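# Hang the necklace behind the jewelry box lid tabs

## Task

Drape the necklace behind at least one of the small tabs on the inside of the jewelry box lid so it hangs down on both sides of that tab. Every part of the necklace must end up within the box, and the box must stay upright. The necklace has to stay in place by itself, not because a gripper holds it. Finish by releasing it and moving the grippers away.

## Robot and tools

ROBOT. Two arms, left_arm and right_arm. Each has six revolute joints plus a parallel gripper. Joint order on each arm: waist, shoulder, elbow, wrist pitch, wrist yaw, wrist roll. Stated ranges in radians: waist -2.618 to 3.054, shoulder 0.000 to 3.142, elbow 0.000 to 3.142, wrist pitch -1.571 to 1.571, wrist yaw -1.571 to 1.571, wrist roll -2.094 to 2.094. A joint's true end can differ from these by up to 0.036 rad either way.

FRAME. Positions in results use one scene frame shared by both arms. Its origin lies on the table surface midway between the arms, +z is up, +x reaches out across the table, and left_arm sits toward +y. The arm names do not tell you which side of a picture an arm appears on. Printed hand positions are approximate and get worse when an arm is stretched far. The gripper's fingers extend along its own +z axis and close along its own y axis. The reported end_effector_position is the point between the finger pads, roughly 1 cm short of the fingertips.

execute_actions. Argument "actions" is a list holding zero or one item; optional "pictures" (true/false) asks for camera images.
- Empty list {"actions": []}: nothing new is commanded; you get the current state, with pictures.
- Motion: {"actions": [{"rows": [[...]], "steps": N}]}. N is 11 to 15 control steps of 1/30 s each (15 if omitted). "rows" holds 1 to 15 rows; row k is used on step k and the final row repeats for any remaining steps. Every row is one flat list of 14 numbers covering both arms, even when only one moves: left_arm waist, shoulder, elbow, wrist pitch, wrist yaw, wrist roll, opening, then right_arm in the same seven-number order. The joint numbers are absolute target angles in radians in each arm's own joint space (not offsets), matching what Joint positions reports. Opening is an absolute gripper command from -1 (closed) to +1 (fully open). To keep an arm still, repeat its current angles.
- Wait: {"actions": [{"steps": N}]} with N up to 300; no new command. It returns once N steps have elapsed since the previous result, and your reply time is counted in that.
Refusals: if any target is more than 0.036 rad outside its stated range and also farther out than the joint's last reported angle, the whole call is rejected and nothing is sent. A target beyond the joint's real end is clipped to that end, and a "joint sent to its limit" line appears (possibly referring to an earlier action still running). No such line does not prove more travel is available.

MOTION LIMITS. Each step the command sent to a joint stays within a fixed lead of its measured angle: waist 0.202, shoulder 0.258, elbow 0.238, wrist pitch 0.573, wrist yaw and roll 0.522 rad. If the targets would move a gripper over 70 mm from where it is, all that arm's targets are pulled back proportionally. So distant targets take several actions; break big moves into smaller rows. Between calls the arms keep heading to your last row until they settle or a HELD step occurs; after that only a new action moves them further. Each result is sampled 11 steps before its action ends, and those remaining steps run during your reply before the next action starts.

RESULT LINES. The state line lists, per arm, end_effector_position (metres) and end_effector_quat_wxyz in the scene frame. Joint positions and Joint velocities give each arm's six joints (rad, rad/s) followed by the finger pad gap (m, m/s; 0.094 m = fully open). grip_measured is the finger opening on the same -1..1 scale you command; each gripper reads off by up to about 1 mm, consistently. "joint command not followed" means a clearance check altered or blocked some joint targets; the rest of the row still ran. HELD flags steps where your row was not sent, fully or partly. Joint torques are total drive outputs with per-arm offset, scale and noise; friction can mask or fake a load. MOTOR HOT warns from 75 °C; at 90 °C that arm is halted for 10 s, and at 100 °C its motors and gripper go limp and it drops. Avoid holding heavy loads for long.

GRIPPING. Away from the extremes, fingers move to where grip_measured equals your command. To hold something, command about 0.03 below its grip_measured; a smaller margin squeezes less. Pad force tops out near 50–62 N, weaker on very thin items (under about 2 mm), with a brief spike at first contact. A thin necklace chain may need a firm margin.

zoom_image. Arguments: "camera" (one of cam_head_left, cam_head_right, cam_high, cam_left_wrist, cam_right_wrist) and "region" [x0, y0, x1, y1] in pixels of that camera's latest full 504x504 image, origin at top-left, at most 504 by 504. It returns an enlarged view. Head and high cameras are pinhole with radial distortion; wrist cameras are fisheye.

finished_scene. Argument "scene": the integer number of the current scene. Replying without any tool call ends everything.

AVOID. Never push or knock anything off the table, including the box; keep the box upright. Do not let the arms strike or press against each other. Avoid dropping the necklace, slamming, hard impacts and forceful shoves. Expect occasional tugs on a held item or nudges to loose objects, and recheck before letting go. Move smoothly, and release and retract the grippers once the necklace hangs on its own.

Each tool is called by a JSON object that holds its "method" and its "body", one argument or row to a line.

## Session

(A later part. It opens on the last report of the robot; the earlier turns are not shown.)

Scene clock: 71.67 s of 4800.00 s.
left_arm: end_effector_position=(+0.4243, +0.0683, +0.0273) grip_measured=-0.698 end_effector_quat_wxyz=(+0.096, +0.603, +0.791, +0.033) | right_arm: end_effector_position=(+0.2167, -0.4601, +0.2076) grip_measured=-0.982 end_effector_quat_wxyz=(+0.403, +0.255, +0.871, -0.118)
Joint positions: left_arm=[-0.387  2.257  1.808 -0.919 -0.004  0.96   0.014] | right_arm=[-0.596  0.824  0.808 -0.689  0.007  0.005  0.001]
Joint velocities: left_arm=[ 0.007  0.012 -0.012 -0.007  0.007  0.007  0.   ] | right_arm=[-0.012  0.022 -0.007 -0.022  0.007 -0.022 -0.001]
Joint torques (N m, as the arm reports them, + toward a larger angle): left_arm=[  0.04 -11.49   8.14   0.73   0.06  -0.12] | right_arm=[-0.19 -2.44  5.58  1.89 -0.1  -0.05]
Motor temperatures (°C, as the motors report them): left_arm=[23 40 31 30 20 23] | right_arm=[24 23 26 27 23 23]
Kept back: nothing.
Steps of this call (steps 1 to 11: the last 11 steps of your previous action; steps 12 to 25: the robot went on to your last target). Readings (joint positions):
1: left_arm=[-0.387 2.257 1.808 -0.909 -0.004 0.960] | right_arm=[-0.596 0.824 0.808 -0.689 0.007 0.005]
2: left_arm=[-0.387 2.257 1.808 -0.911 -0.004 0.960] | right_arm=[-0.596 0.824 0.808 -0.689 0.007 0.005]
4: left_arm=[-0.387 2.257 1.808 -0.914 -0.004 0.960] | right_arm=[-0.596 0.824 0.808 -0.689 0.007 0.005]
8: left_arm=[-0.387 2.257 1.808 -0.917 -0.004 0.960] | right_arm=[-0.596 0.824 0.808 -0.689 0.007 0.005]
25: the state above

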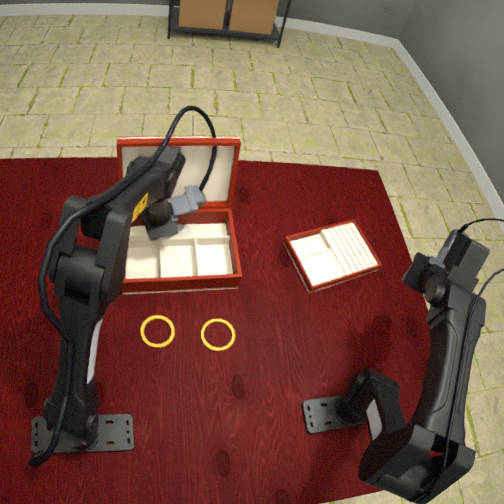

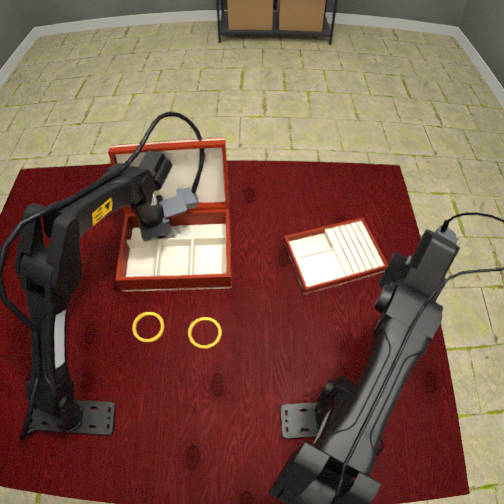

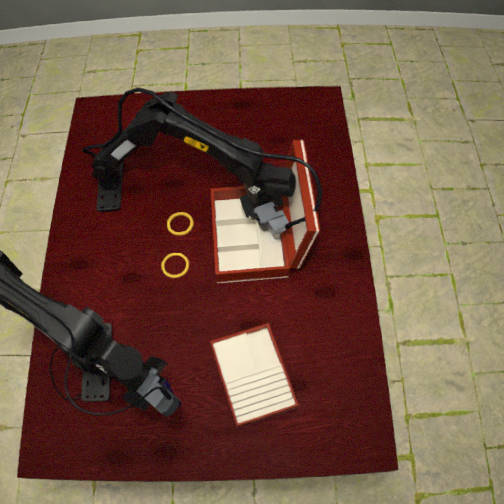

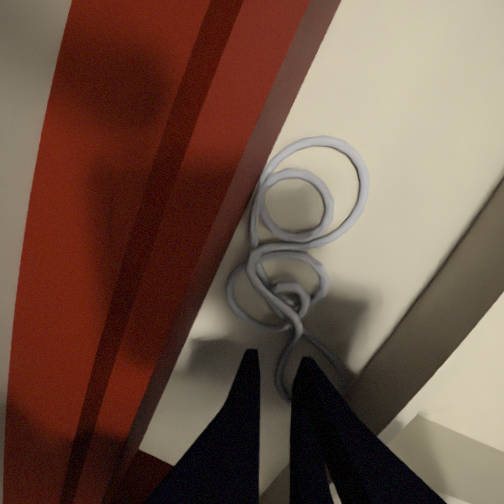

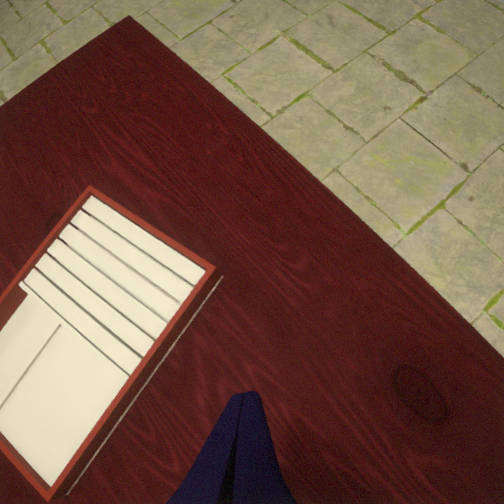

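{"method": "execute_actions", "body": {
  "actions": [
    {"rows":[[-0.387,2.28,1.80,-0.92,0,0.95,-0.7,-0.6,0.8,0.8,-0.7,0,0,-1],[-0.387,2.30,1.80,-0.92,0,0.95,-0.7,-0.6,0.8,0.8,-0.7,0,0,-1]],"steps":15}
  ]
}}

{"method": "execute_actions", "body": {
  "actions": [
    {"steps":25}
  ],
  "pictures": true
}}

Scene clock: 72.20 s of 4800.00 s.
left_arm: end_effector_position=(+0.4236, +0.0685, +0.0227) grip_measured=-0.698 end_effector_quat_wxyz=(+0.092, +0.603, +0.792, +0.031) | right_arm: end_effector_position=(+0.2167, -0.4601, +0.2076) grip_measured=-0.982 end_effector_quat_wxyz=(+0.403, +0.255, +0.871, -0.118)
Joint positions: left_arm=[-0.387  2.267  1.808 -0.918 -0.004  0.96   0.014] | right_arm=[-0.596  0.824  0.808 -0.689  0.007  0.005  0.001]
Joint velocities: left_arm=[ 0.012  0.154 -0.002 -0.022 -0.022 -0.007 -0.001] | right_arm=[-0.002 -0.002 -0.017 -0.007  0.007 -0.022 -0.   ]
Joint torques (N m, as the arm reports them, + toward a larger angle): left_arm=[ 0.06 -9.74  7.28  0.84  0.08 -0.11] | right_arm=[-0.22 -2.4   5.65  1.89 -0.11 -0.06]
Motor temperatures (°C, as the motors report them): left_arm=[23 40 31 30 20 23] | right_arm=[24 23 26 27 23 23]
Steps of this call (steps 1 to 12: the robot went on to your last target; steps 13 to 16: the first 4 steps of this action). Readings (joint positions):
13: left_arm=[-0.387 2.257 1.808 -0.919 -0.004 0.960] | right_arm=[-0.596 0.824 0.808 -0.689 0.007 0.005]
14: left_arm=[-0.387 2.259 1.808 -0.919 -0.004 0.960] | right_arm=[-0.596 0.824 0.808 -0.689 0.007 0.005]
16: the state above

Scene clock: 73.03 s of 4800.00 s.
left_arm: end_effector_position=(+0.4236, +0.0685, +0.0195) grip_measured=-0.699 end_effector_quat_wxyz=(+0.090, +0.603, +0.792, +0.031) | right_arm: end_effector_position=(+0.2167, -0.4601, +0.2076) grip_measured=-0.982 end_effector_quat_wxyz=(+0.403, +0.255, +0.871, -0.118)
Joint positions: left_arm=[-0.387  2.274  1.808 -0.915 -0.004  0.96   0.014] | right_arm=[-0.596  0.824  0.808 -0.689  0.007  0.005  0.001]
Joint velocities: left_arm=[-0.002 -0.012 -0.012 -0.022 -0.051 -0.037 -0.   ] | right_arm=[ 0.002 -0.002 -0.007  0.037 -0.037 -0.007  0.001]
Joint torques (N m, as the arm reports them, + toward a larger angle): left_arm=[ 0.05 -9.63  7.27  0.8   0.07 -0.13] | right_arm=[-0.31 -2.43  5.46  1.92 -0.09 -0.08]
Motor temperatures (°C, as the motors report them): left_arm=[23 40 31 30 20 23] | right_arm=[24 23 26 27 23 23]
Kept back: nothing.
Steps of this call (steps 1 to 11: the last 11 steps of your previous action; steps 12 to 15: the robot went on to your last target; steps 16 to 25: nothing new was sent). Readings (joint positions):
1: left_arm=[-0.387 2.272 1.808 -0.918 -0.004 0.960] | right_arm=[-0.596 0.824 0.808 -0.689 0.007 0.005]
2: left_arm=[-0.387 2.274 1.808 -0.917 -0.004 0.960] | right_arm=[-0.596 0.824 0.808 -0.689 0.007 0.005]
4: left_arm=[-0.387 2.274 1.808 -0.915 -0.004 0.960] | right_arm=[-0.596 0.824 0.808 -0.689 0.007 0.005]
8: left_arm=[-0.387 2.274 1.808 -0.915 -0.004 0.960] | right_arm=[-0.596 0.824 0.808 -0.689 0.007 0.005]
25: the state above
All arms were judged still, so your last target was given up. Only a new action makes them travel on or press farther. Fingers that are still opening or closing keep moving.

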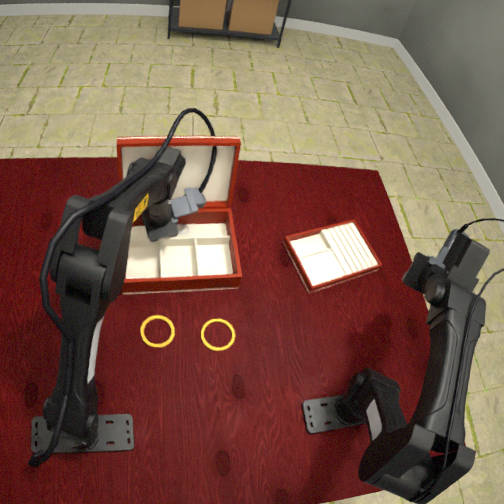

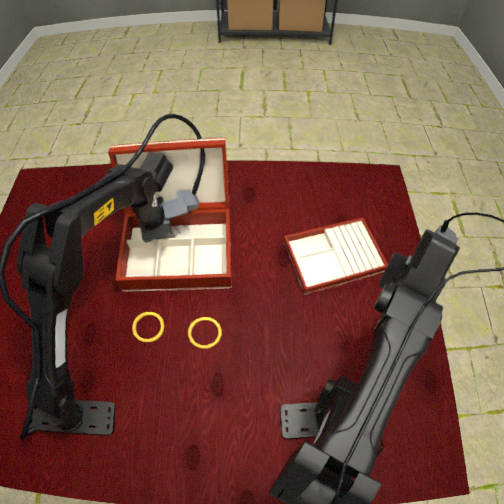

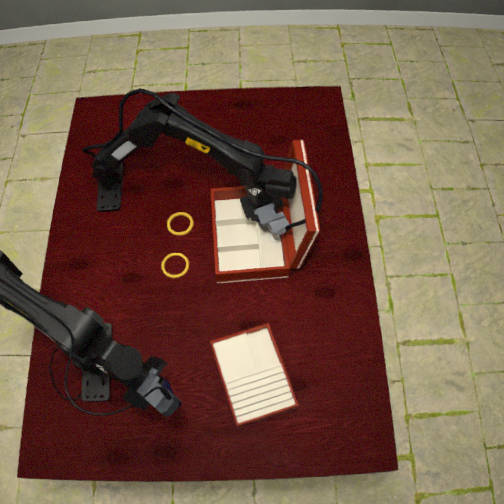

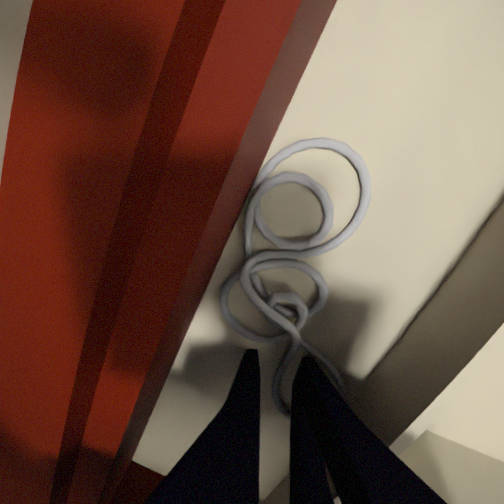

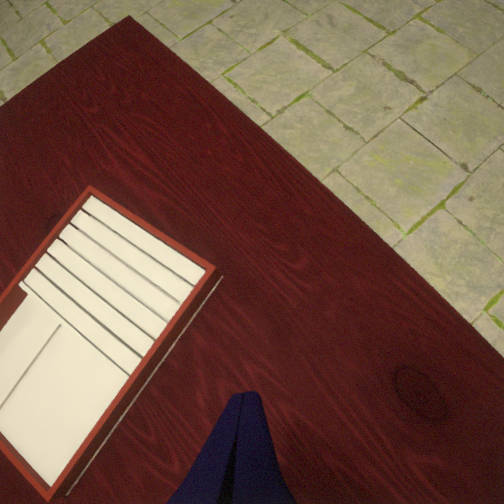

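{"method": "execute_actions", "body": {
  "actions": [
    {"rows":[[-0.387,2.29,1.80,-0.92,0,0.95,-0.85,-0.6,0.8,0.8,-0.7,0,0,-1],[-0.387,2.29,1.80,-0.92,0,0.95,-1,-0.6,0.8,0.8,-0.7,0,0,-1]],"steps":15}
  ]
}}

{"method": "execute_actions", "body": {
  "actions": [
    {"rows":[[-0.387,2.27,1.82,-0.93,0,0.95,-1,-0.6,0.8,0.8,-0.7,0,0,-1],[-0.387,2.24,1.84,-0.95,0,0.95,-1,-0.6,0.8,0.8,-0.7,0,0,-1],[-0.387,2.21,1.86,-0.97,0,0.95,-1,-0.6,0.8,0.8,-0.7,0,0,-1],[-0.387,2.18,1.87,-0.99,0,0.95,-1,-0.6,0.8,0.8,-0.7,0,0,-1]],"steps":15}
  ]
}}

{"method": "execute_actions", "body": {
  "actions": [
    {"steps":25}
  ],
  "pictures": true
}}

Scene clock: 73.70 s of 4800.00 s.
left_arm: end_effector_position=(+0.4236, +0.0685, +0.0195) grip_measured=-0.987 end_effector_quat_wxyz=(+0.090, +0.603, +0.792, +0.031) | right_arm: end_effector_position=(+0.2167, -0.4601, +0.2076) grip_measured=-0.982 end_effector_quat_wxyz=(+0.403, +0.255, +0.871, -0.118)
Joint positions: left_arm=[-0.387  2.274  1.808 -0.915 -0.004  0.96   0.001] | right_arm=[-0.596  0.824  0.808 -0.689  0.007  0.005  0.001]
Joint velocities: left_arm=[ 0.002  0.012 -0.017 -0.022 -0.081 -0.051 -0.006] | right_arm=[ 0.002 -0.002 -0.002 -0.051 -0.007 -0.066 -0.   ]
Joint torques (N m, as the arm reports them, + toward a larger angle): left_arm=[  0.12 -10.39   7.2    0.81   0.08  -0.13] | right_arm=[-0.24 -2.49  5.58  1.92 -0.09 -0.1 ]
Motor temperatures (°C, as the motors report them): left_arm=[23 40 31 30 20 23] | right_arm=[24 23 26 27 23 23]
Steps of this call (steps 1 to 16: nothing new was sent; steps 17 to 20: the first 4 steps of this action). Readings (joint positions):
17: left_arm=[-0.387 2.274 1.808 -0.915 -0.004 0.960] | right_arm=[-0.596 0.824 0.808 -0.689 0.007 0.005]
18: left_arm=[-0.387 2.274 1.808 -0.915 -0.004 0.960] | right_arm=[-0.596 0.824 0.808 -0.689 0.007 0.005]
20: the state above

Scene clock: 74.20 s of 4800.00 s.
left_arm: end_effector_position=(+0.4218, +0.0692, +0.0262) grip_measured=-0.989 end_effector_quat_wxyz=(+0.089, +0.603, +0.792, +0.030) | right_arm: end_effector_position=(+0.2167, -0.4601, +0.2076) grip_measured=-0.982 end_effector_quat_wxyz=(+0.403, +0.255, +0.871, -0.118)
Joint positions: left_arm=[-0.387  2.26   1.813 -0.934 -0.004  0.96   0.   ] | right_arm=[-0.596  0.824  0.808 -0.689  0.007  0.005  0.001]
Joint velocities: left_arm=[ 0.007 -0.271  0.09  -0.374 -0.007 -0.007 -0.   ] | right_arm=[ 0.002 -0.002  0.007  0.037  0.051 -0.022 -0.001]
Joint torques (N m, as the arm reports them, + toward a larger angle): left_arm=[  0.12 -16.35  12.46   0.85   0.07  -0.12] | right_arm=[-0.42 -2.29  5.68  1.92 -0.12 -0.07]
Motor temperatures (°C, as the motors report them): left_arm=[23 40 31 30 20 23] | right_arm=[24 23 26 27 23 23]
Steps of this call (steps 1 to 11: the last 11 steps of your previous action; steps 12 to 15: the first 4 steps of this action). Readings (joint positions):
12: left_arm=[-0.387 2.274 1.808 -0.915 -0.004 0.960] | right_arm=[-0.596 0.824 0.808 -0.689 0.007 0.005]
13: left_arm=[-0.387 2.272 1.808 -0.916 -0.004 0.960] | right_arm=[-0.596 0.824 0.808 -0.689 0.007 0.005]
15: the state above

Scene clock: 75.03 s of 4800.00 s.
left_arm: end_effector_position=(+0.4289, +0.0666, +0.0752) grip_measured=-0.993 end_effector_quat_wxyz=(+0.129, +0.600, +0.788, +0.043) | right_arm: end_effector_position=(+0.2167, -0.4601, +0.2076) grip_measured=-0.982 end_effector_quat_wxyz=(+0.403, +0.255, +0.871, -0.118)
Joint positions: left_arm=[-0.387  2.178  1.855 -0.975 -0.004  0.96   0.   ] | right_arm=[-0.596  0.824  0.808 -0.689  0.007  0.005  0.001]
Joint velocities: left_arm=[-0.007  0.002 -0.007 -0.037  0.051  0.007 -0.   ] | right_arm=[-0.002 -0.022  0.002 -0.022 -0.037 -0.051  0.   ]
Joint torques (N m, as the arm reports them, + toward a larger angle): left_arm=[  0.06 -10.99   9.51   0.87   0.08  -0.11] | right_arm=[-0.4  -2.15  5.68  1.93 -0.07 -0.08]
Motor temperatures (°C, as the motors report them): left_arm=[23 40 31 30 20 23] | right_arm=[24 23 26 27 23 23]
Kept back: nothing.
Steps of this call (steps 1 to 11: the last 11 steps of your previous action; steps 12 to 25: the robot went on to your last target). Readings (joint positions):
1: left_arm=[-0.387 2.249 1.816 -0.946 -0.004 0.960] | right_arm=[-0.596 0.824 0.808 -0.689 0.007 0.005]
2: left_arm=[-0.387 2.235 1.821 -0.956 -0.004 0.960] | right_arm=[-0.596 0.824 0.808 -0.689 0.007 0.005]
4: left_arm=[-0.387 2.208 1.835 -0.965 -0.004 0.960] | right_arm=[-0.596 0.824 0.808 -0.689 0.007 0.005]
8: left_arm=[-0.387 2.179 1.854 -0.965 -0.004 0.960] | right_arm=[-0.596 0.824 0.808 -0.689 0.007 0.005]
25: the state above

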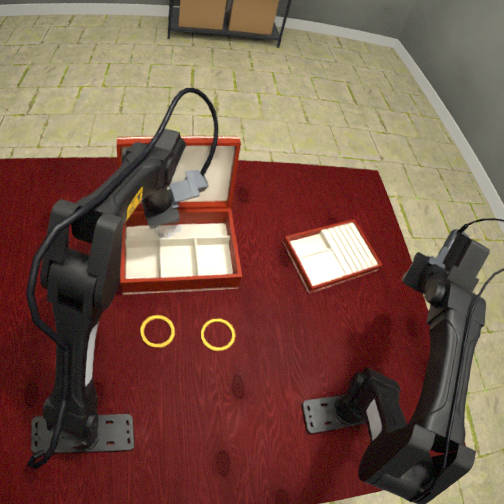

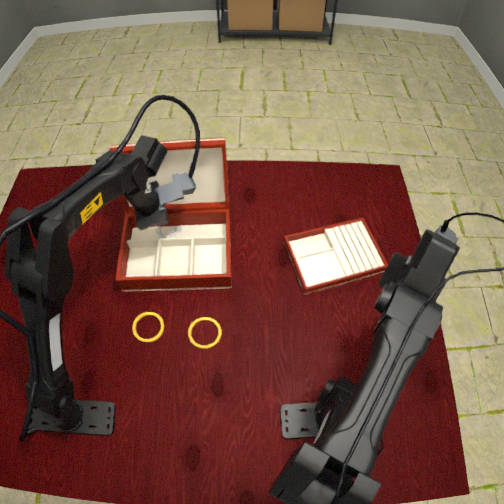

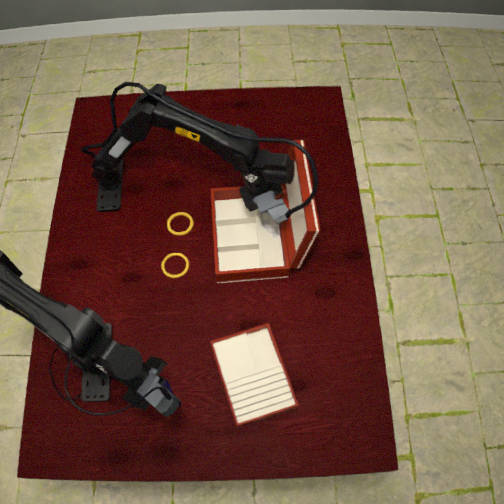

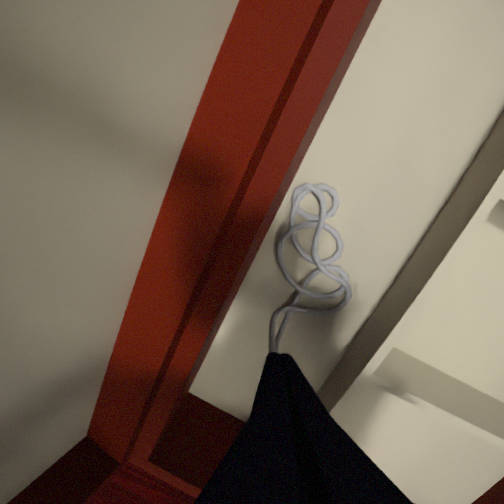

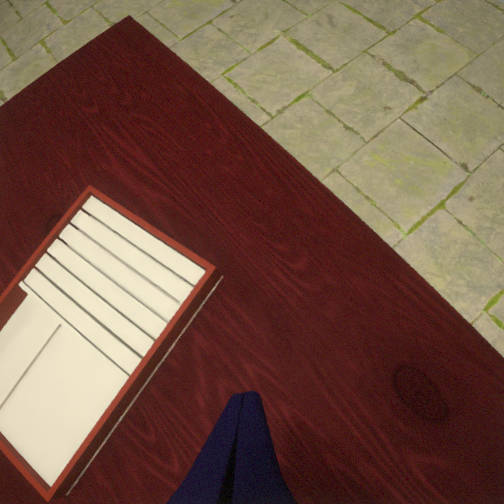

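{"method": "execute_actions", "body": {
  "actions": [
    {"rows":[[-0.39,2.14,1.87,-1.0,0,0.95,-1,-0.6,0.8,0.8,-0.7,0,0,-1],[-0.4,2.09,1.86,-1.02,0,0.95,-1,-0.6,0.8,0.8,-0.7,0,0,-1],[-0.41,2.03,1.84,-1.04,0,0.95,-1,-0.6,0.8,0.8,-0.7,0,0,-1],[-0.42,1.97,1.81,-1.05,0,0.95,-1,-0.6,0.8,0.8,-0.7,0,0,-1],[-0.43,1.9,1.78,-1.06,0,1.0,-1,-0.6,0.8,0.8,-0.7,0,0,-1],[-0.44,1.83,1.74,-1.07,0,1.1,-1,-0.6,0.8,0.8,-0.7,0,0,-1],[-0.45,1.76,1.7,-1.07,0,1.2,-1,-0.6,0.8,0.8,-0.7,0,0,-1]],"steps":15}
  ]
}}

{"method": "execute_actions", "body": {
  "actions": [
    {"steps":40}
  ],
  "pictures": true
}}

Scene clock: 75.87 s of 4800.00 s.
left_arm: end_effector_position=(+0.4219, +0.0678, +0.0918) grip_measured=-0.993 end_effector_quat_wxyz=(+0.136, +0.601, +0.786, +0.045) | right_arm: end_effector_position=(+0.2167, -0.4601, +0.2076) grip_measured=-0.982 end_effector_quat_wxyz=(+0.403, +0.255, +0.871, -0.118)
Joint positions: left_arm=[-0.39   2.127  1.836 -0.991 -0.004  0.96   0.   ] | right_arm=[-0.596  0.824  0.808 -0.689  0.007  0.005  0.001]
Joint velocities: left_arm=[-0.071 -1.009 -0.545 -0.168 -0.007 -0.007  0.001] | right_arm=[-0.002 -0.007  0.002 -0.051  0.007 -0.037 -0.   ]
Joint torques (N m, as the arm reports them, + toward a larger angle): left_arm=[ -1.81 -17.52   9.09   0.7    0.07  -0.11] | right_arm=[-0.38 -2.41  5.51  1.88 -0.14 -0.05]
Motor temperatures (°C, as the motors report them): left_arm=[23 40 31 30 20 23] | right_arm=[24 23 26 27 23 23]
Steps of this call (steps 1 to 15: the robot went on to your last target; steps 16 to 21: nothing new was sent; steps 22 to 25: the first 4 steps of this action). Readings (joint positions):
22: left_arm=[-0.387 2.177 1.855 -0.975 -0.004 0.960] | right_arm=[-0.596 0.824 0.808 -0.689 0.007 0.005]
23: left_arm=[-0.387 2.171 1.855 -0.979 -0.004 0.960] | right_arm=[-0.596 0.824 0.808 -0.689 0.007 0.005]
25: the state above

Scene clock: 77.20 s of 4800.00 s.
left_arm: end_effector_position=(+0.3634, +0.0615, +0.2079) grip_measured=-0.993 end_effector_quat_wxyz=(+0.218, +0.697, +0.677, +0.093) | right_arm: end_effector_position=(+0.2167, -0.4601, +0.2076) grip_measured=-0.982 end_effector_quat_wxyz=(+0.403, +0.255, +0.871, -0.118)
Joint positions: left_arm=[-0.45   1.754  1.715 -1.053 -0.004  1.194  0.   ] | right_arm=[-0.596  0.824  0.808 -0.689  0.007  0.005  0.001]
Joint velocities: left_arm=[ 0.002 -0.012 -0.002 -0.007  0.066 -0.051 -0.001] | right_arm=[-0.007  0.002 -0.007 -0.007 -0.007  0.11   0.   ]
Joint torques (N m, as the arm reports them, + toward a larger angle): left_arm=[ 0.02 -7.29  7.13  1.21  0.08  0.02] | right_arm=[-0.26 -2.25  5.63  1.92 -0.11 -0.05]
Motor temperatures (°C, as the motors report them): left_arm=[23 40 31 30 20 23] | right_arm=[24 23 26 27 23 23]
Kept back: nothing.
Steps of this call (steps 1 to 11: the last 11 steps of your previous action; steps 12 to 40: the robot went on to your last target). Readings (joint positions):
1: left_arm=[-0.393 2.087 1.817 -0.999 -0.004 0.963] | right_arm=[-0.596 0.824 0.808 -0.689 0.007 0.005]
2: left_arm=[-0.398 2.039 1.798 -1.007 -0.004 0.978] | right_arm=[-0.596 0.824 0.808 -0.689 0.007 0.005]
4: left_arm=[-0.414 1.923 1.754 -1.015 -0.004 1.038] | right_arm=[-0.596 0.824 0.808 -0.689 0.007 0.005]
8: left_arm=[-0.447 1.743 1.734 -1.037 -0.004 1.131] | right_arm=[-0.596 0.824 0.808 -0.689 0.007 0.005]
40: the state above

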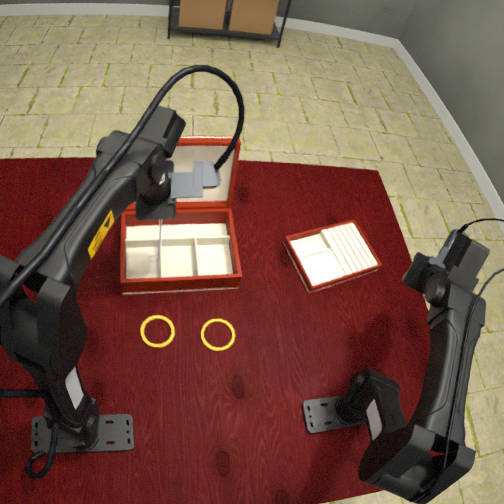

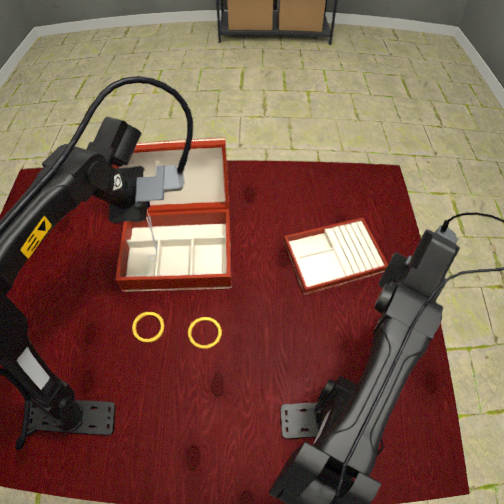

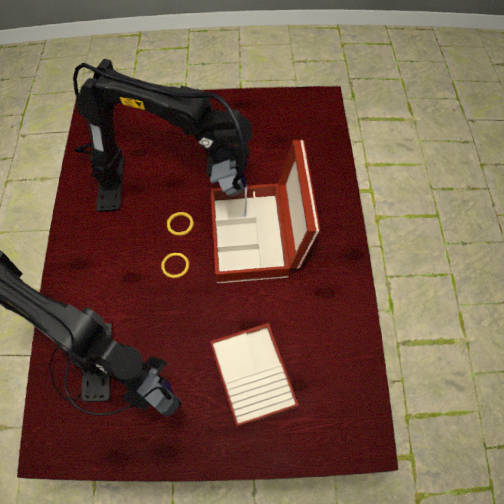

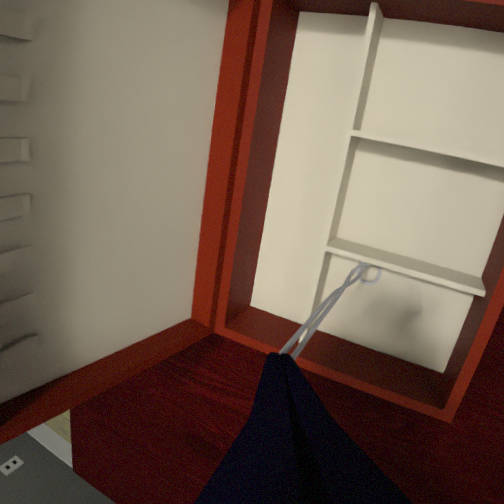

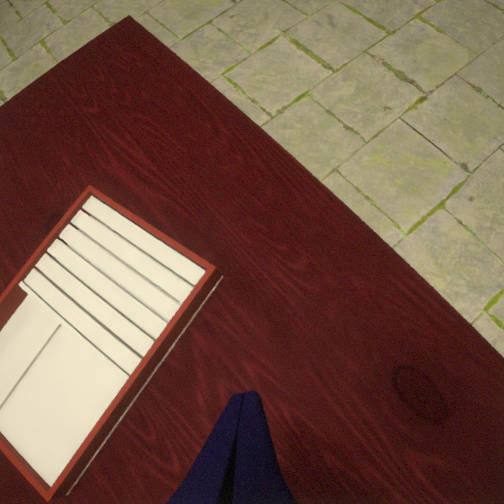

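{"method": "execute_actions", "body": {
  "actions": [
    {"rows":[[-0.46,1.7,1.62,-0.95,-0.05,1.25,-1,-0.6,0.8,0.8,-0.7,0,0,-1],[-0.48,1.63,1.52,-0.78,-0.1,1.3,-1,-0.6,0.8,0.8,-0.7,0,0,-1],[-0.5,1.56,1.42,-0.6,-0.15,1.35,-1,-0.6,0.8,0.8,-0.7,0,0,-1],[-0.52,1.5,1.33,-0.43,-0.2,1.4,-1,-0.6,0.8,0.8,-0.7,0,0,-1],[-0.54,1.44,1.23,-0.27,-0.25,1.45,-1,-0.6,0.8,0.8,-0.7,0,0,-1],[-0.56,1.38,1.14,-0.11,-0.3,1.5,-1,-0.6,0.8,0.8,-0.7,0,0,-1],[-0.57,1.33,1.05,0.05,-0.35,1.57,-1,-0.6,0.8,0.8,-0.7,0,0,-1],[-0.58,1.3,0.99,0.19,-0.4,1.57,-1,-0.6,0.8,0.8,-0.7,0,0,-1]],"steps":15}
  ]
}}

{"method": "execute_actions", "body": {
  "actions": [
    {"steps":60}
  ],
  "pictures": true
}}

Scene clock: 78.13 s of 4800.00 s.
left_arm: end_effector_position=(+0.3673, +0.0656, +0.2057) grip_measured=-0.993 end_effector_quat_wxyz=(+0.261, +0.705, +0.640, +0.158) | right_arm: end_effector_position=(+0.2167, -0.4601, +0.2076) grip_measured=-0.982 end_effector_quat_wxyz=(+0.403, +0.255, +0.871, -0.118)
Joint positions: left_arm=[-0.468  1.636  1.499 -0.818 -0.077  1.268  0.   ] | right_arm=[-0.596  0.824  0.808 -0.689  0.007  0.005  0.001]
Joint velocities: left_arm=[-0.374 -1.536 -2.601  2.645 -0.901  0.901 -0.   ] | right_arm=[-0.002  0.002  0.007 -0.007 -0.007 -0.066 -0.   ]
Joint torques (N m, as the arm reports them, + toward a larger angle): left_arm=[ -2.14 -10.24   9.36   1.4    0.2    0.01] | right_arm=[-0.34 -2.21  5.53  1.88 -0.13 -0.09]
Motor temperatures (°C, as the motors report them): left_arm=[23 40 30 30 20 23] | right_arm=[24 23 26 27 23 23]
Steps of this call (steps 1 to 15: the robot went on to your last target; steps 16 to 24: nothing new was sent; steps 25 to 28: the first 4 steps of this action). Readings (joint positions):
25: left_arm=[-0.450 1.748 1.701 -1.035 -0.009 1.201] | right_arm=[-0.596 0.824 0.808 -0.689 0.007 0.005]
26: left_arm=[-0.452 1.725 1.658 -0.983 -0.024 1.217] | right_arm=[-0.596 0.824 0.808 -0.689 0.007 0.005]
28: the state above

Scene clock: 80.13 s of 4800.00 s.
left_arm: end_effector_position=(+0.3787, +0.0655, +0.3304) grip_measured=-0.993 end_effector_quat_wxyz=(+0.495, +0.574, +0.475, +0.448) | right_arm: end_effector_position=(+0.2167, -0.4601, +0.2076) grip_measured=-0.982 end_effector_quat_wxyz=(+0.403, +0.255, +0.871, -0.118)
Joint positions: left_arm=[-0.58   1.308  1.007  0.182 -0.39   1.57   0.   ] | right_arm=[-0.596  0.824  0.808 -0.689  0.007  0.005  0.001]
Joint velocities: left_arm=[-0.002 -0.007  0.017  0.007  0.051  0.007  0.   ] | right_arm=[-0.007 -0.002  0.007 -0.007  0.081  0.007  0.   ]
Joint torques (N m, as the arm reports them, + toward a larger angle): left_arm=[ 0.06 -5.16  7.98  2.2  -0.12 -0.02] | right_arm=[-0.34 -2.38  5.53  1.89 -0.12 -0.05]
Motor temperatures (°C, as the motors report them): left_arm=[23 39 30 30 20 23] | right_arm=[24 23 26 27 23 23]
Kept back: nothing.
Steps of this call (steps 1 to 11: the last 11 steps of your previous action; steps 12 to 45: the robot went on to your last target; steps 46 to 60: nothing new was sent). Readings (joint positions):
1: left_arm=[-0.484 1.581 1.411 -0.722 -0.110 1.301] | right_arm=[-0.596 0.824 0.808 -0.689 0.007 0.005]
2: left_arm=[-0.505 1.521 1.323 -0.618 -0.146 1.338] | right_arm=[-0.596 0.824 0.808 -0.689 0.007 0.005]
4: left_arm=[-0.551 1.401 1.155 -0.403 -0.220 1.418] | right_arm=[-0.596 0.824 0.808 -0.689 0.007 0.005]
8: left_arm=[-0.580 1.308 1.011 -0.078 -0.317 1.509] | right_arm=[-0.596 0.824 0.808 -0.689 0.007 0.005]
60: the state above
All arms were judged still, so your last target was given up. Only a new action makes them travel on or press farther. Fingers that are still opening or closing keep moving.

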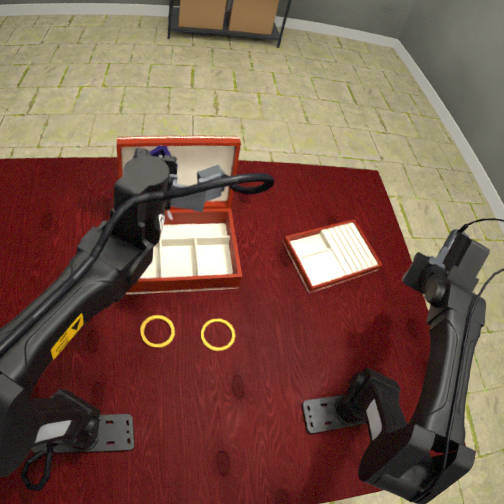

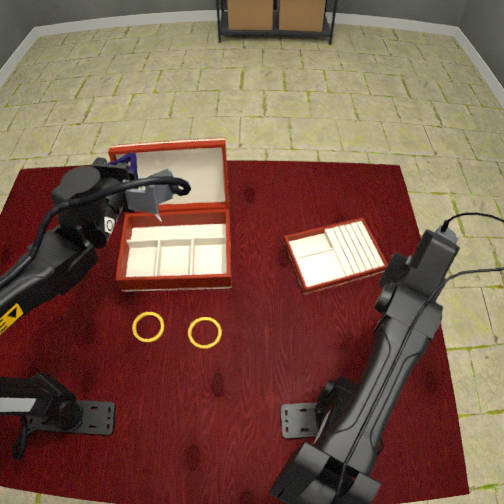

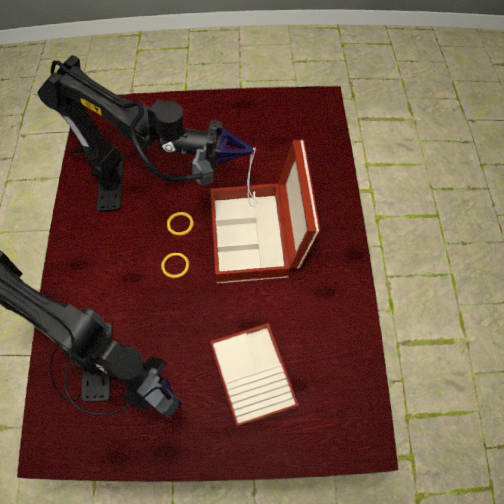

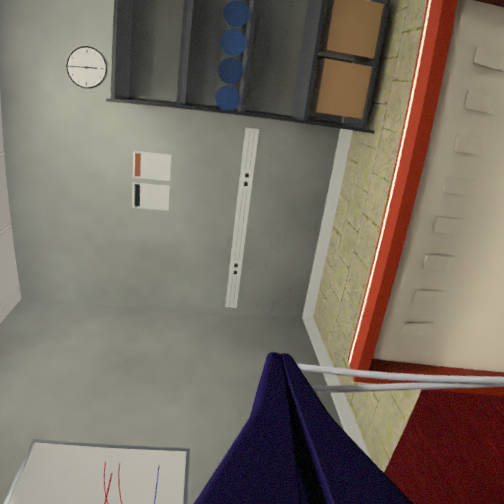

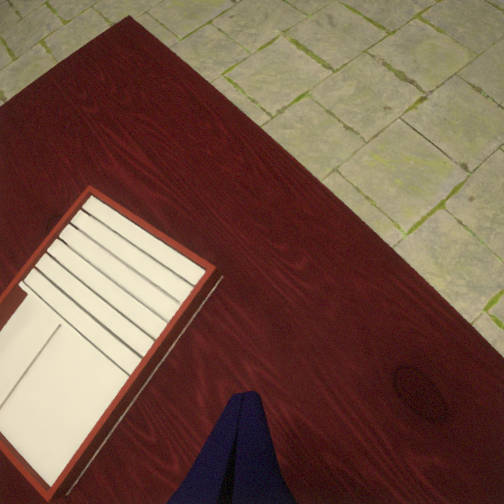

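{"method": "execute_actions", "body": {
  "actions": [
    {"rows":[[-0.58,1.36,1.005,0.24,-0.39,1.57,-1,-0.6,0.8,0.8,-0.7,0,0,-1],[-0.575,1.42,1.005,0.3,-0.38,1.57,-1,-0.6,0.8,0.8,-0.7,0,0,-1],[-0.57,1.48,1.005,0.37,-0.37,1.57,-1,-0.6,0.8,0.8,-0.7,0,0,-1],[-0.56,1.54,1.005,0.44,-0.36,1.57,-1,-0.6,0.8,0.8,-0.7,0,0,-1],[-0.55,1.6,1.01,0.5,-0.35,1.57,-1,-0.6,0.8,0.8,-0.7,0,0,-1],[-0.545,1.66,1.015,0.57,-0.345,1.57,-1,-0.6,0.8,0.8,-0.7,0,0,-1],[-0.54,1.72,1.02,0.63,-0.34,1.57,-1,-0.6,0.8,0.8,-0.7,0,0,-1],[-0.535,1.77,1.03,0.69,-0.34,1.57,-1,-0.6,0.8,0.8,-0.7,0,0,-1]],"steps":15}
  ]
}}

{"method": "execute_actions", "body": {
  "actions": [
    {"rows":[[-0.535,1.8,1.04,0.71,-0.34,1.57,-1,-0.6,0.8,0.8,-0.7,0,0,-1],[-0.535,1.82,1.05,0.72,-0.34,1.57,-1,-0.6,0.8,0.8,-0.7,0,0,-1],[-0.535,1.84,1.07,0.72,-0.34,1.57,-1,-0.6,0.8,0.8,-0.7,0,0,-1],[-0.535,1.86,1.09,0.72,-0.34,1.57,-1,-0.6,0.8,0.8,-0.7,0,0,-1],[-0.535,1.88,1.11,0.72,-0.34,1.57,-1,-0.6,0.8,0.8,-0.7,0,0,-1],[-0.535,1.90,1.135,0.715,-0.34,1.57,-1,-0.6,0.8,0.8,-0.7,0,0,-1],[-0.535,1.92,1.16,0.71,-0.34,1.57,-1,-0.6,0.8,0.8,-0.7,0,0,-1],[-0.535,1.94,1.185,0.71,-0.34,1.57,-1,-0.6,0.8,0.8,-0.7,0,0,-1]],"steps":15}
  ]
}}

{"method": "execute_actions", "body": {
  "actions": [
    {"steps":45}
  ],
  "pictures": true
}}

Scene clock: 83.57 s of 4800.00 s.
left_arm: end_effector_position=(+0.3961, +0.0552, +0.3223) grip_measured=-0.993 end_effector_quat_wxyz=(+0.507, +0.563, +0.471, +0.452) | right_arm: end_effector_position=(+0.2167, -0.4601, +0.2076) grip_measured=-0.982 end_effector_quat_wxyz=(+0.403, +0.255, +0.871, -0.118)
Joint positions: left_arm=[-0.579  1.392  1.007  0.3   -0.387  1.57   0.   ] | right_arm=[-0.596  0.824  0.808 -0.689  0.007  0.005  0.001]
Joint velocities: left_arm=[ 0.056  1.297  0.012  1.487  0.095  0.051 -0.001] | right_arm=[ 0.012  0.017 -0.007 -0.037 -0.037 -0.095 -0.001]
Joint torques (N m, as the arm reports them, + toward a larger angle): left_arm=[ 1.37 -0.01  9.16  1.32  0.16 -0.03] | right_arm=[-0.38 -2.24  5.61  1.92 -0.11 -0.06]
Motor temperatures (°C, as the motors report them): left_arm=[23 37 30 31 20 23] | right_arm=[24 23 26 27 23 23]
Steps of this call (steps 1 to 99: nothing new was sent; steps 100 to 103: the first 4 steps of this action). Readings (joint positions):
100: left_arm=[-0.580 1.312 1.007 0.189 -0.390 1.570] | right_arm=[-0.596 0.824 0.808 -0.689 0.007 0.005]
101: left_arm=[-0.580 1.326 1.007 0.212 -0.390 1.570] | right_arm=[-0.596 0.824 0.808 -0.689 0.007 0.005]
103: the state above

Scene clock: 84.07 s of 4800.00 s.
left_arm: end_effector_position=(+0.4690, +0.0281, +0.2187) grip_measured=-0.993 end_effector_quat_wxyz=(+0.497, +0.572, +0.475, +0.448) | right_arm: end_effector_position=(+0.2167, -0.4601, +0.2076) grip_measured=-0.982 end_effector_quat_wxyz=(+0.403, +0.255, +0.871, -0.118)
Joint positions: left_arm=[-0.542  1.815  1.034  0.669 -0.352  1.573  0.   ] | right_arm=[-0.596  0.824  0.808 -0.689  0.007  0.005  0.001]
Joint velocities: left_arm=[ 0.002  0.247  0.403  0.374 -0.007  0.007  0.   ] | right_arm=[ 0.012  0.022  0.012  0.022  0.007 -0.022 -0.001]
Joint torques (N m, as the arm reports them, + toward a larger angle): left_arm=[ 0.58 -6.19 11.21  2.14  0.15 -0.05] | right_arm=[-0.49 -2.32  5.66  1.9  -0.12 -0.03]
Motor temperatures (°C, as the motors report them): left_arm=[23 37 31 31 20 23] | right_arm=[24 23 26 27 23 23]
Steps of this call (steps 1 to 11: the last 11 steps of your previous action; steps 12 to 15: the first 4 steps of this action). Readings (joint positions):
12: left_arm=[-0.542 1.806 1.014 0.616 -0.352 1.573] | right_arm=[-0.596 0.824 0.808 -0.689 0.007 0.005]
13: left_arm=[-0.542 1.805 1.017 0.640 -0.352 1.573] | right_arm=[-0.596 0.824 0.808 -0.689 0.007 0.005]
15: the state above

Scene clock: 85.57 s of 4800.00 s.
left_arm: end_effector_position=(+0.4963, +0.0129, +0.2215) grip_measured=-0.993 end_effector_quat_wxyz=(+0.513, +0.558, +0.469, +0.453) | right_arm: end_effector_position=(+0.2167, -0.4601, +0.2076) grip_measured=-0.982 end_effector_quat_wxyz=(+0.403, +0.255, +0.871, -0.118)
Joint positions: left_arm=[-0.542  1.931  1.158  0.707 -0.349  1.573  0.   ] | right_arm=[-0.596  0.824  0.808 -0.689  0.007  0.005  0.001]
Joint velocities: left_arm=[-0.012 -0.007  0.007 -0.022  0.022 -0.007 -0.   ] | right_arm=[-0.012  0.017 -0.007 -0.022  0.037 -0.051 -0.   ]
Joint torques (N m, as the arm reports them, + toward a larger angle): left_arm=[ 0.55 -8.8  10.85  2.17  0.15 -0.05] | right_arm=[-0.27 -2.42  5.72  1.92 -0.13 -0.06]
Motor temperatures (°C, as the motors report them): left_arm=[23 37 31 31 20 23] | right_arm=[24 23 26 27 23 23]
Kept back: nothing.
Steps of this call (steps 1 to 11: the last 11 steps of your previous action; steps 12 to 30: the robot went on to your last target; steps 31 to 45: nothing new was sent). Readings (joint positions):
1: left_arm=[-0.542 1.827 1.051 0.681 -0.352 1.573] | right_arm=[-0.596 0.824 0.808 -0.689 0.007 0.005]
2: left_arm=[-0.542 1.843 1.072 0.689 -0.352 1.573] | right_arm=[-0.596 0.824 0.808 -0.689 0.007 0.005]
4: left_arm=[-0.542 1.883 1.119 0.699 -0.351 1.573] | right_arm=[-0.596 0.824 0.808 -0.689 0.007 0.005]
8: left_arm=[-0.542 1.927 1.158 0.705 -0.349 1.573] | right_arm=[-0.596 0.824 0.808 -0.689 0.007 0.005]
45: the state above
All arms were judged still, so your last target was given up. Only a new action makes them travel on or press farther. Fingers that are still opening or closing keep moving.

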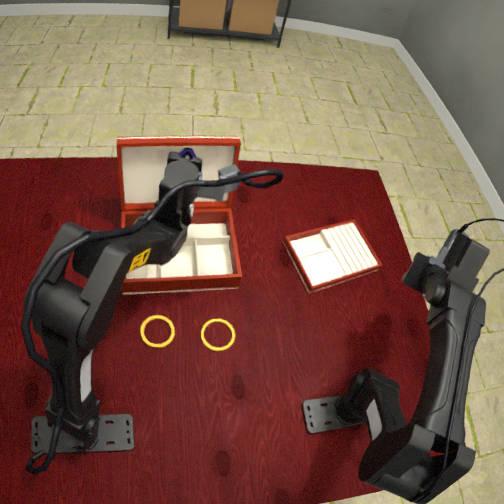

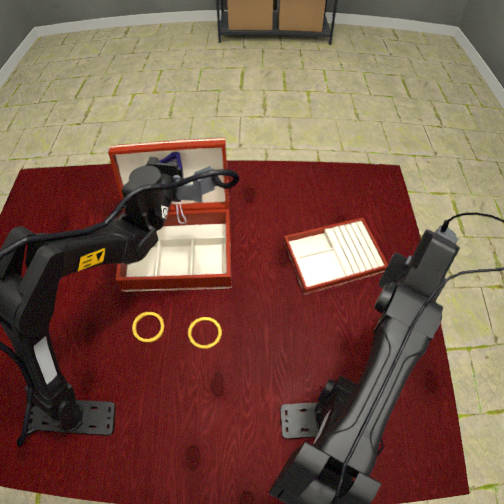

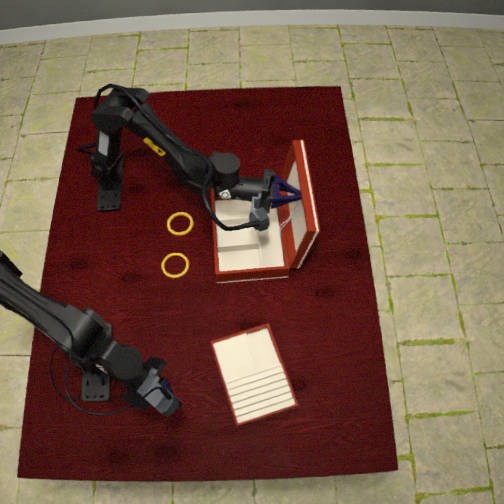

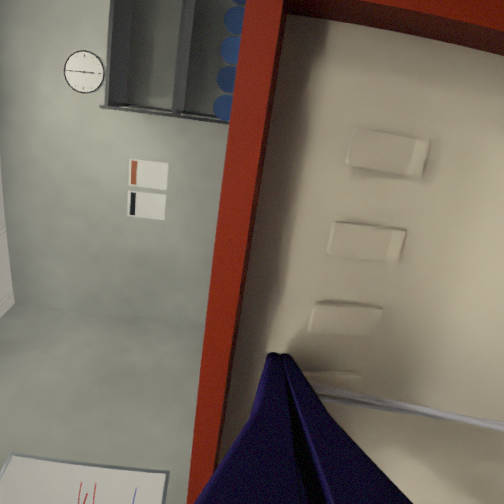

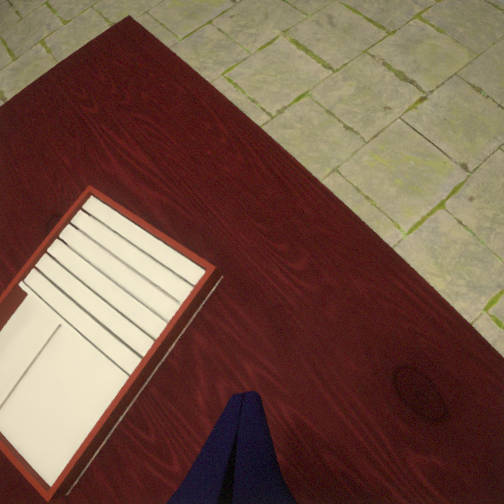

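{"method": "zoom_image", "body": {
  "camera": "cam_left_wrist",
  "region": [240,320,504,490]
}}

{"method": "zoom_image", "body": {
  "camera": "cam_high",
  "region": [240,150,340,260]
}}

Region (240, 320, 504, 490) of cam_left_wrist's 504x504 image, scaled by 1.909, with more detail than that image has; it fills the top 325 rows of this view, and the rest is white.

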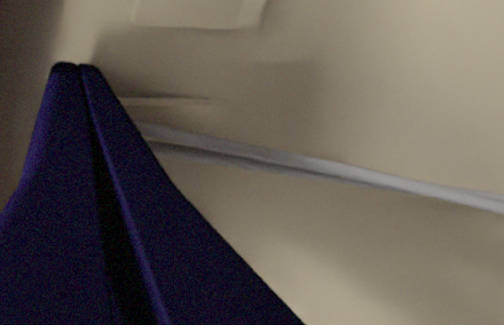

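Region (240, 150, 340, 260) of cam_high's 504x504 image, scaled by 4.582, with more detail than that image has; it fills the left 458 columns of this view, and the rest is white.

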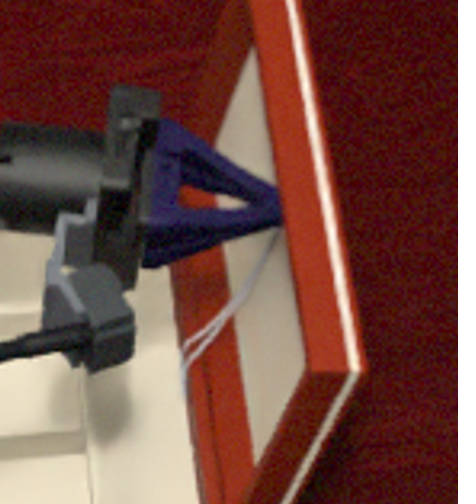

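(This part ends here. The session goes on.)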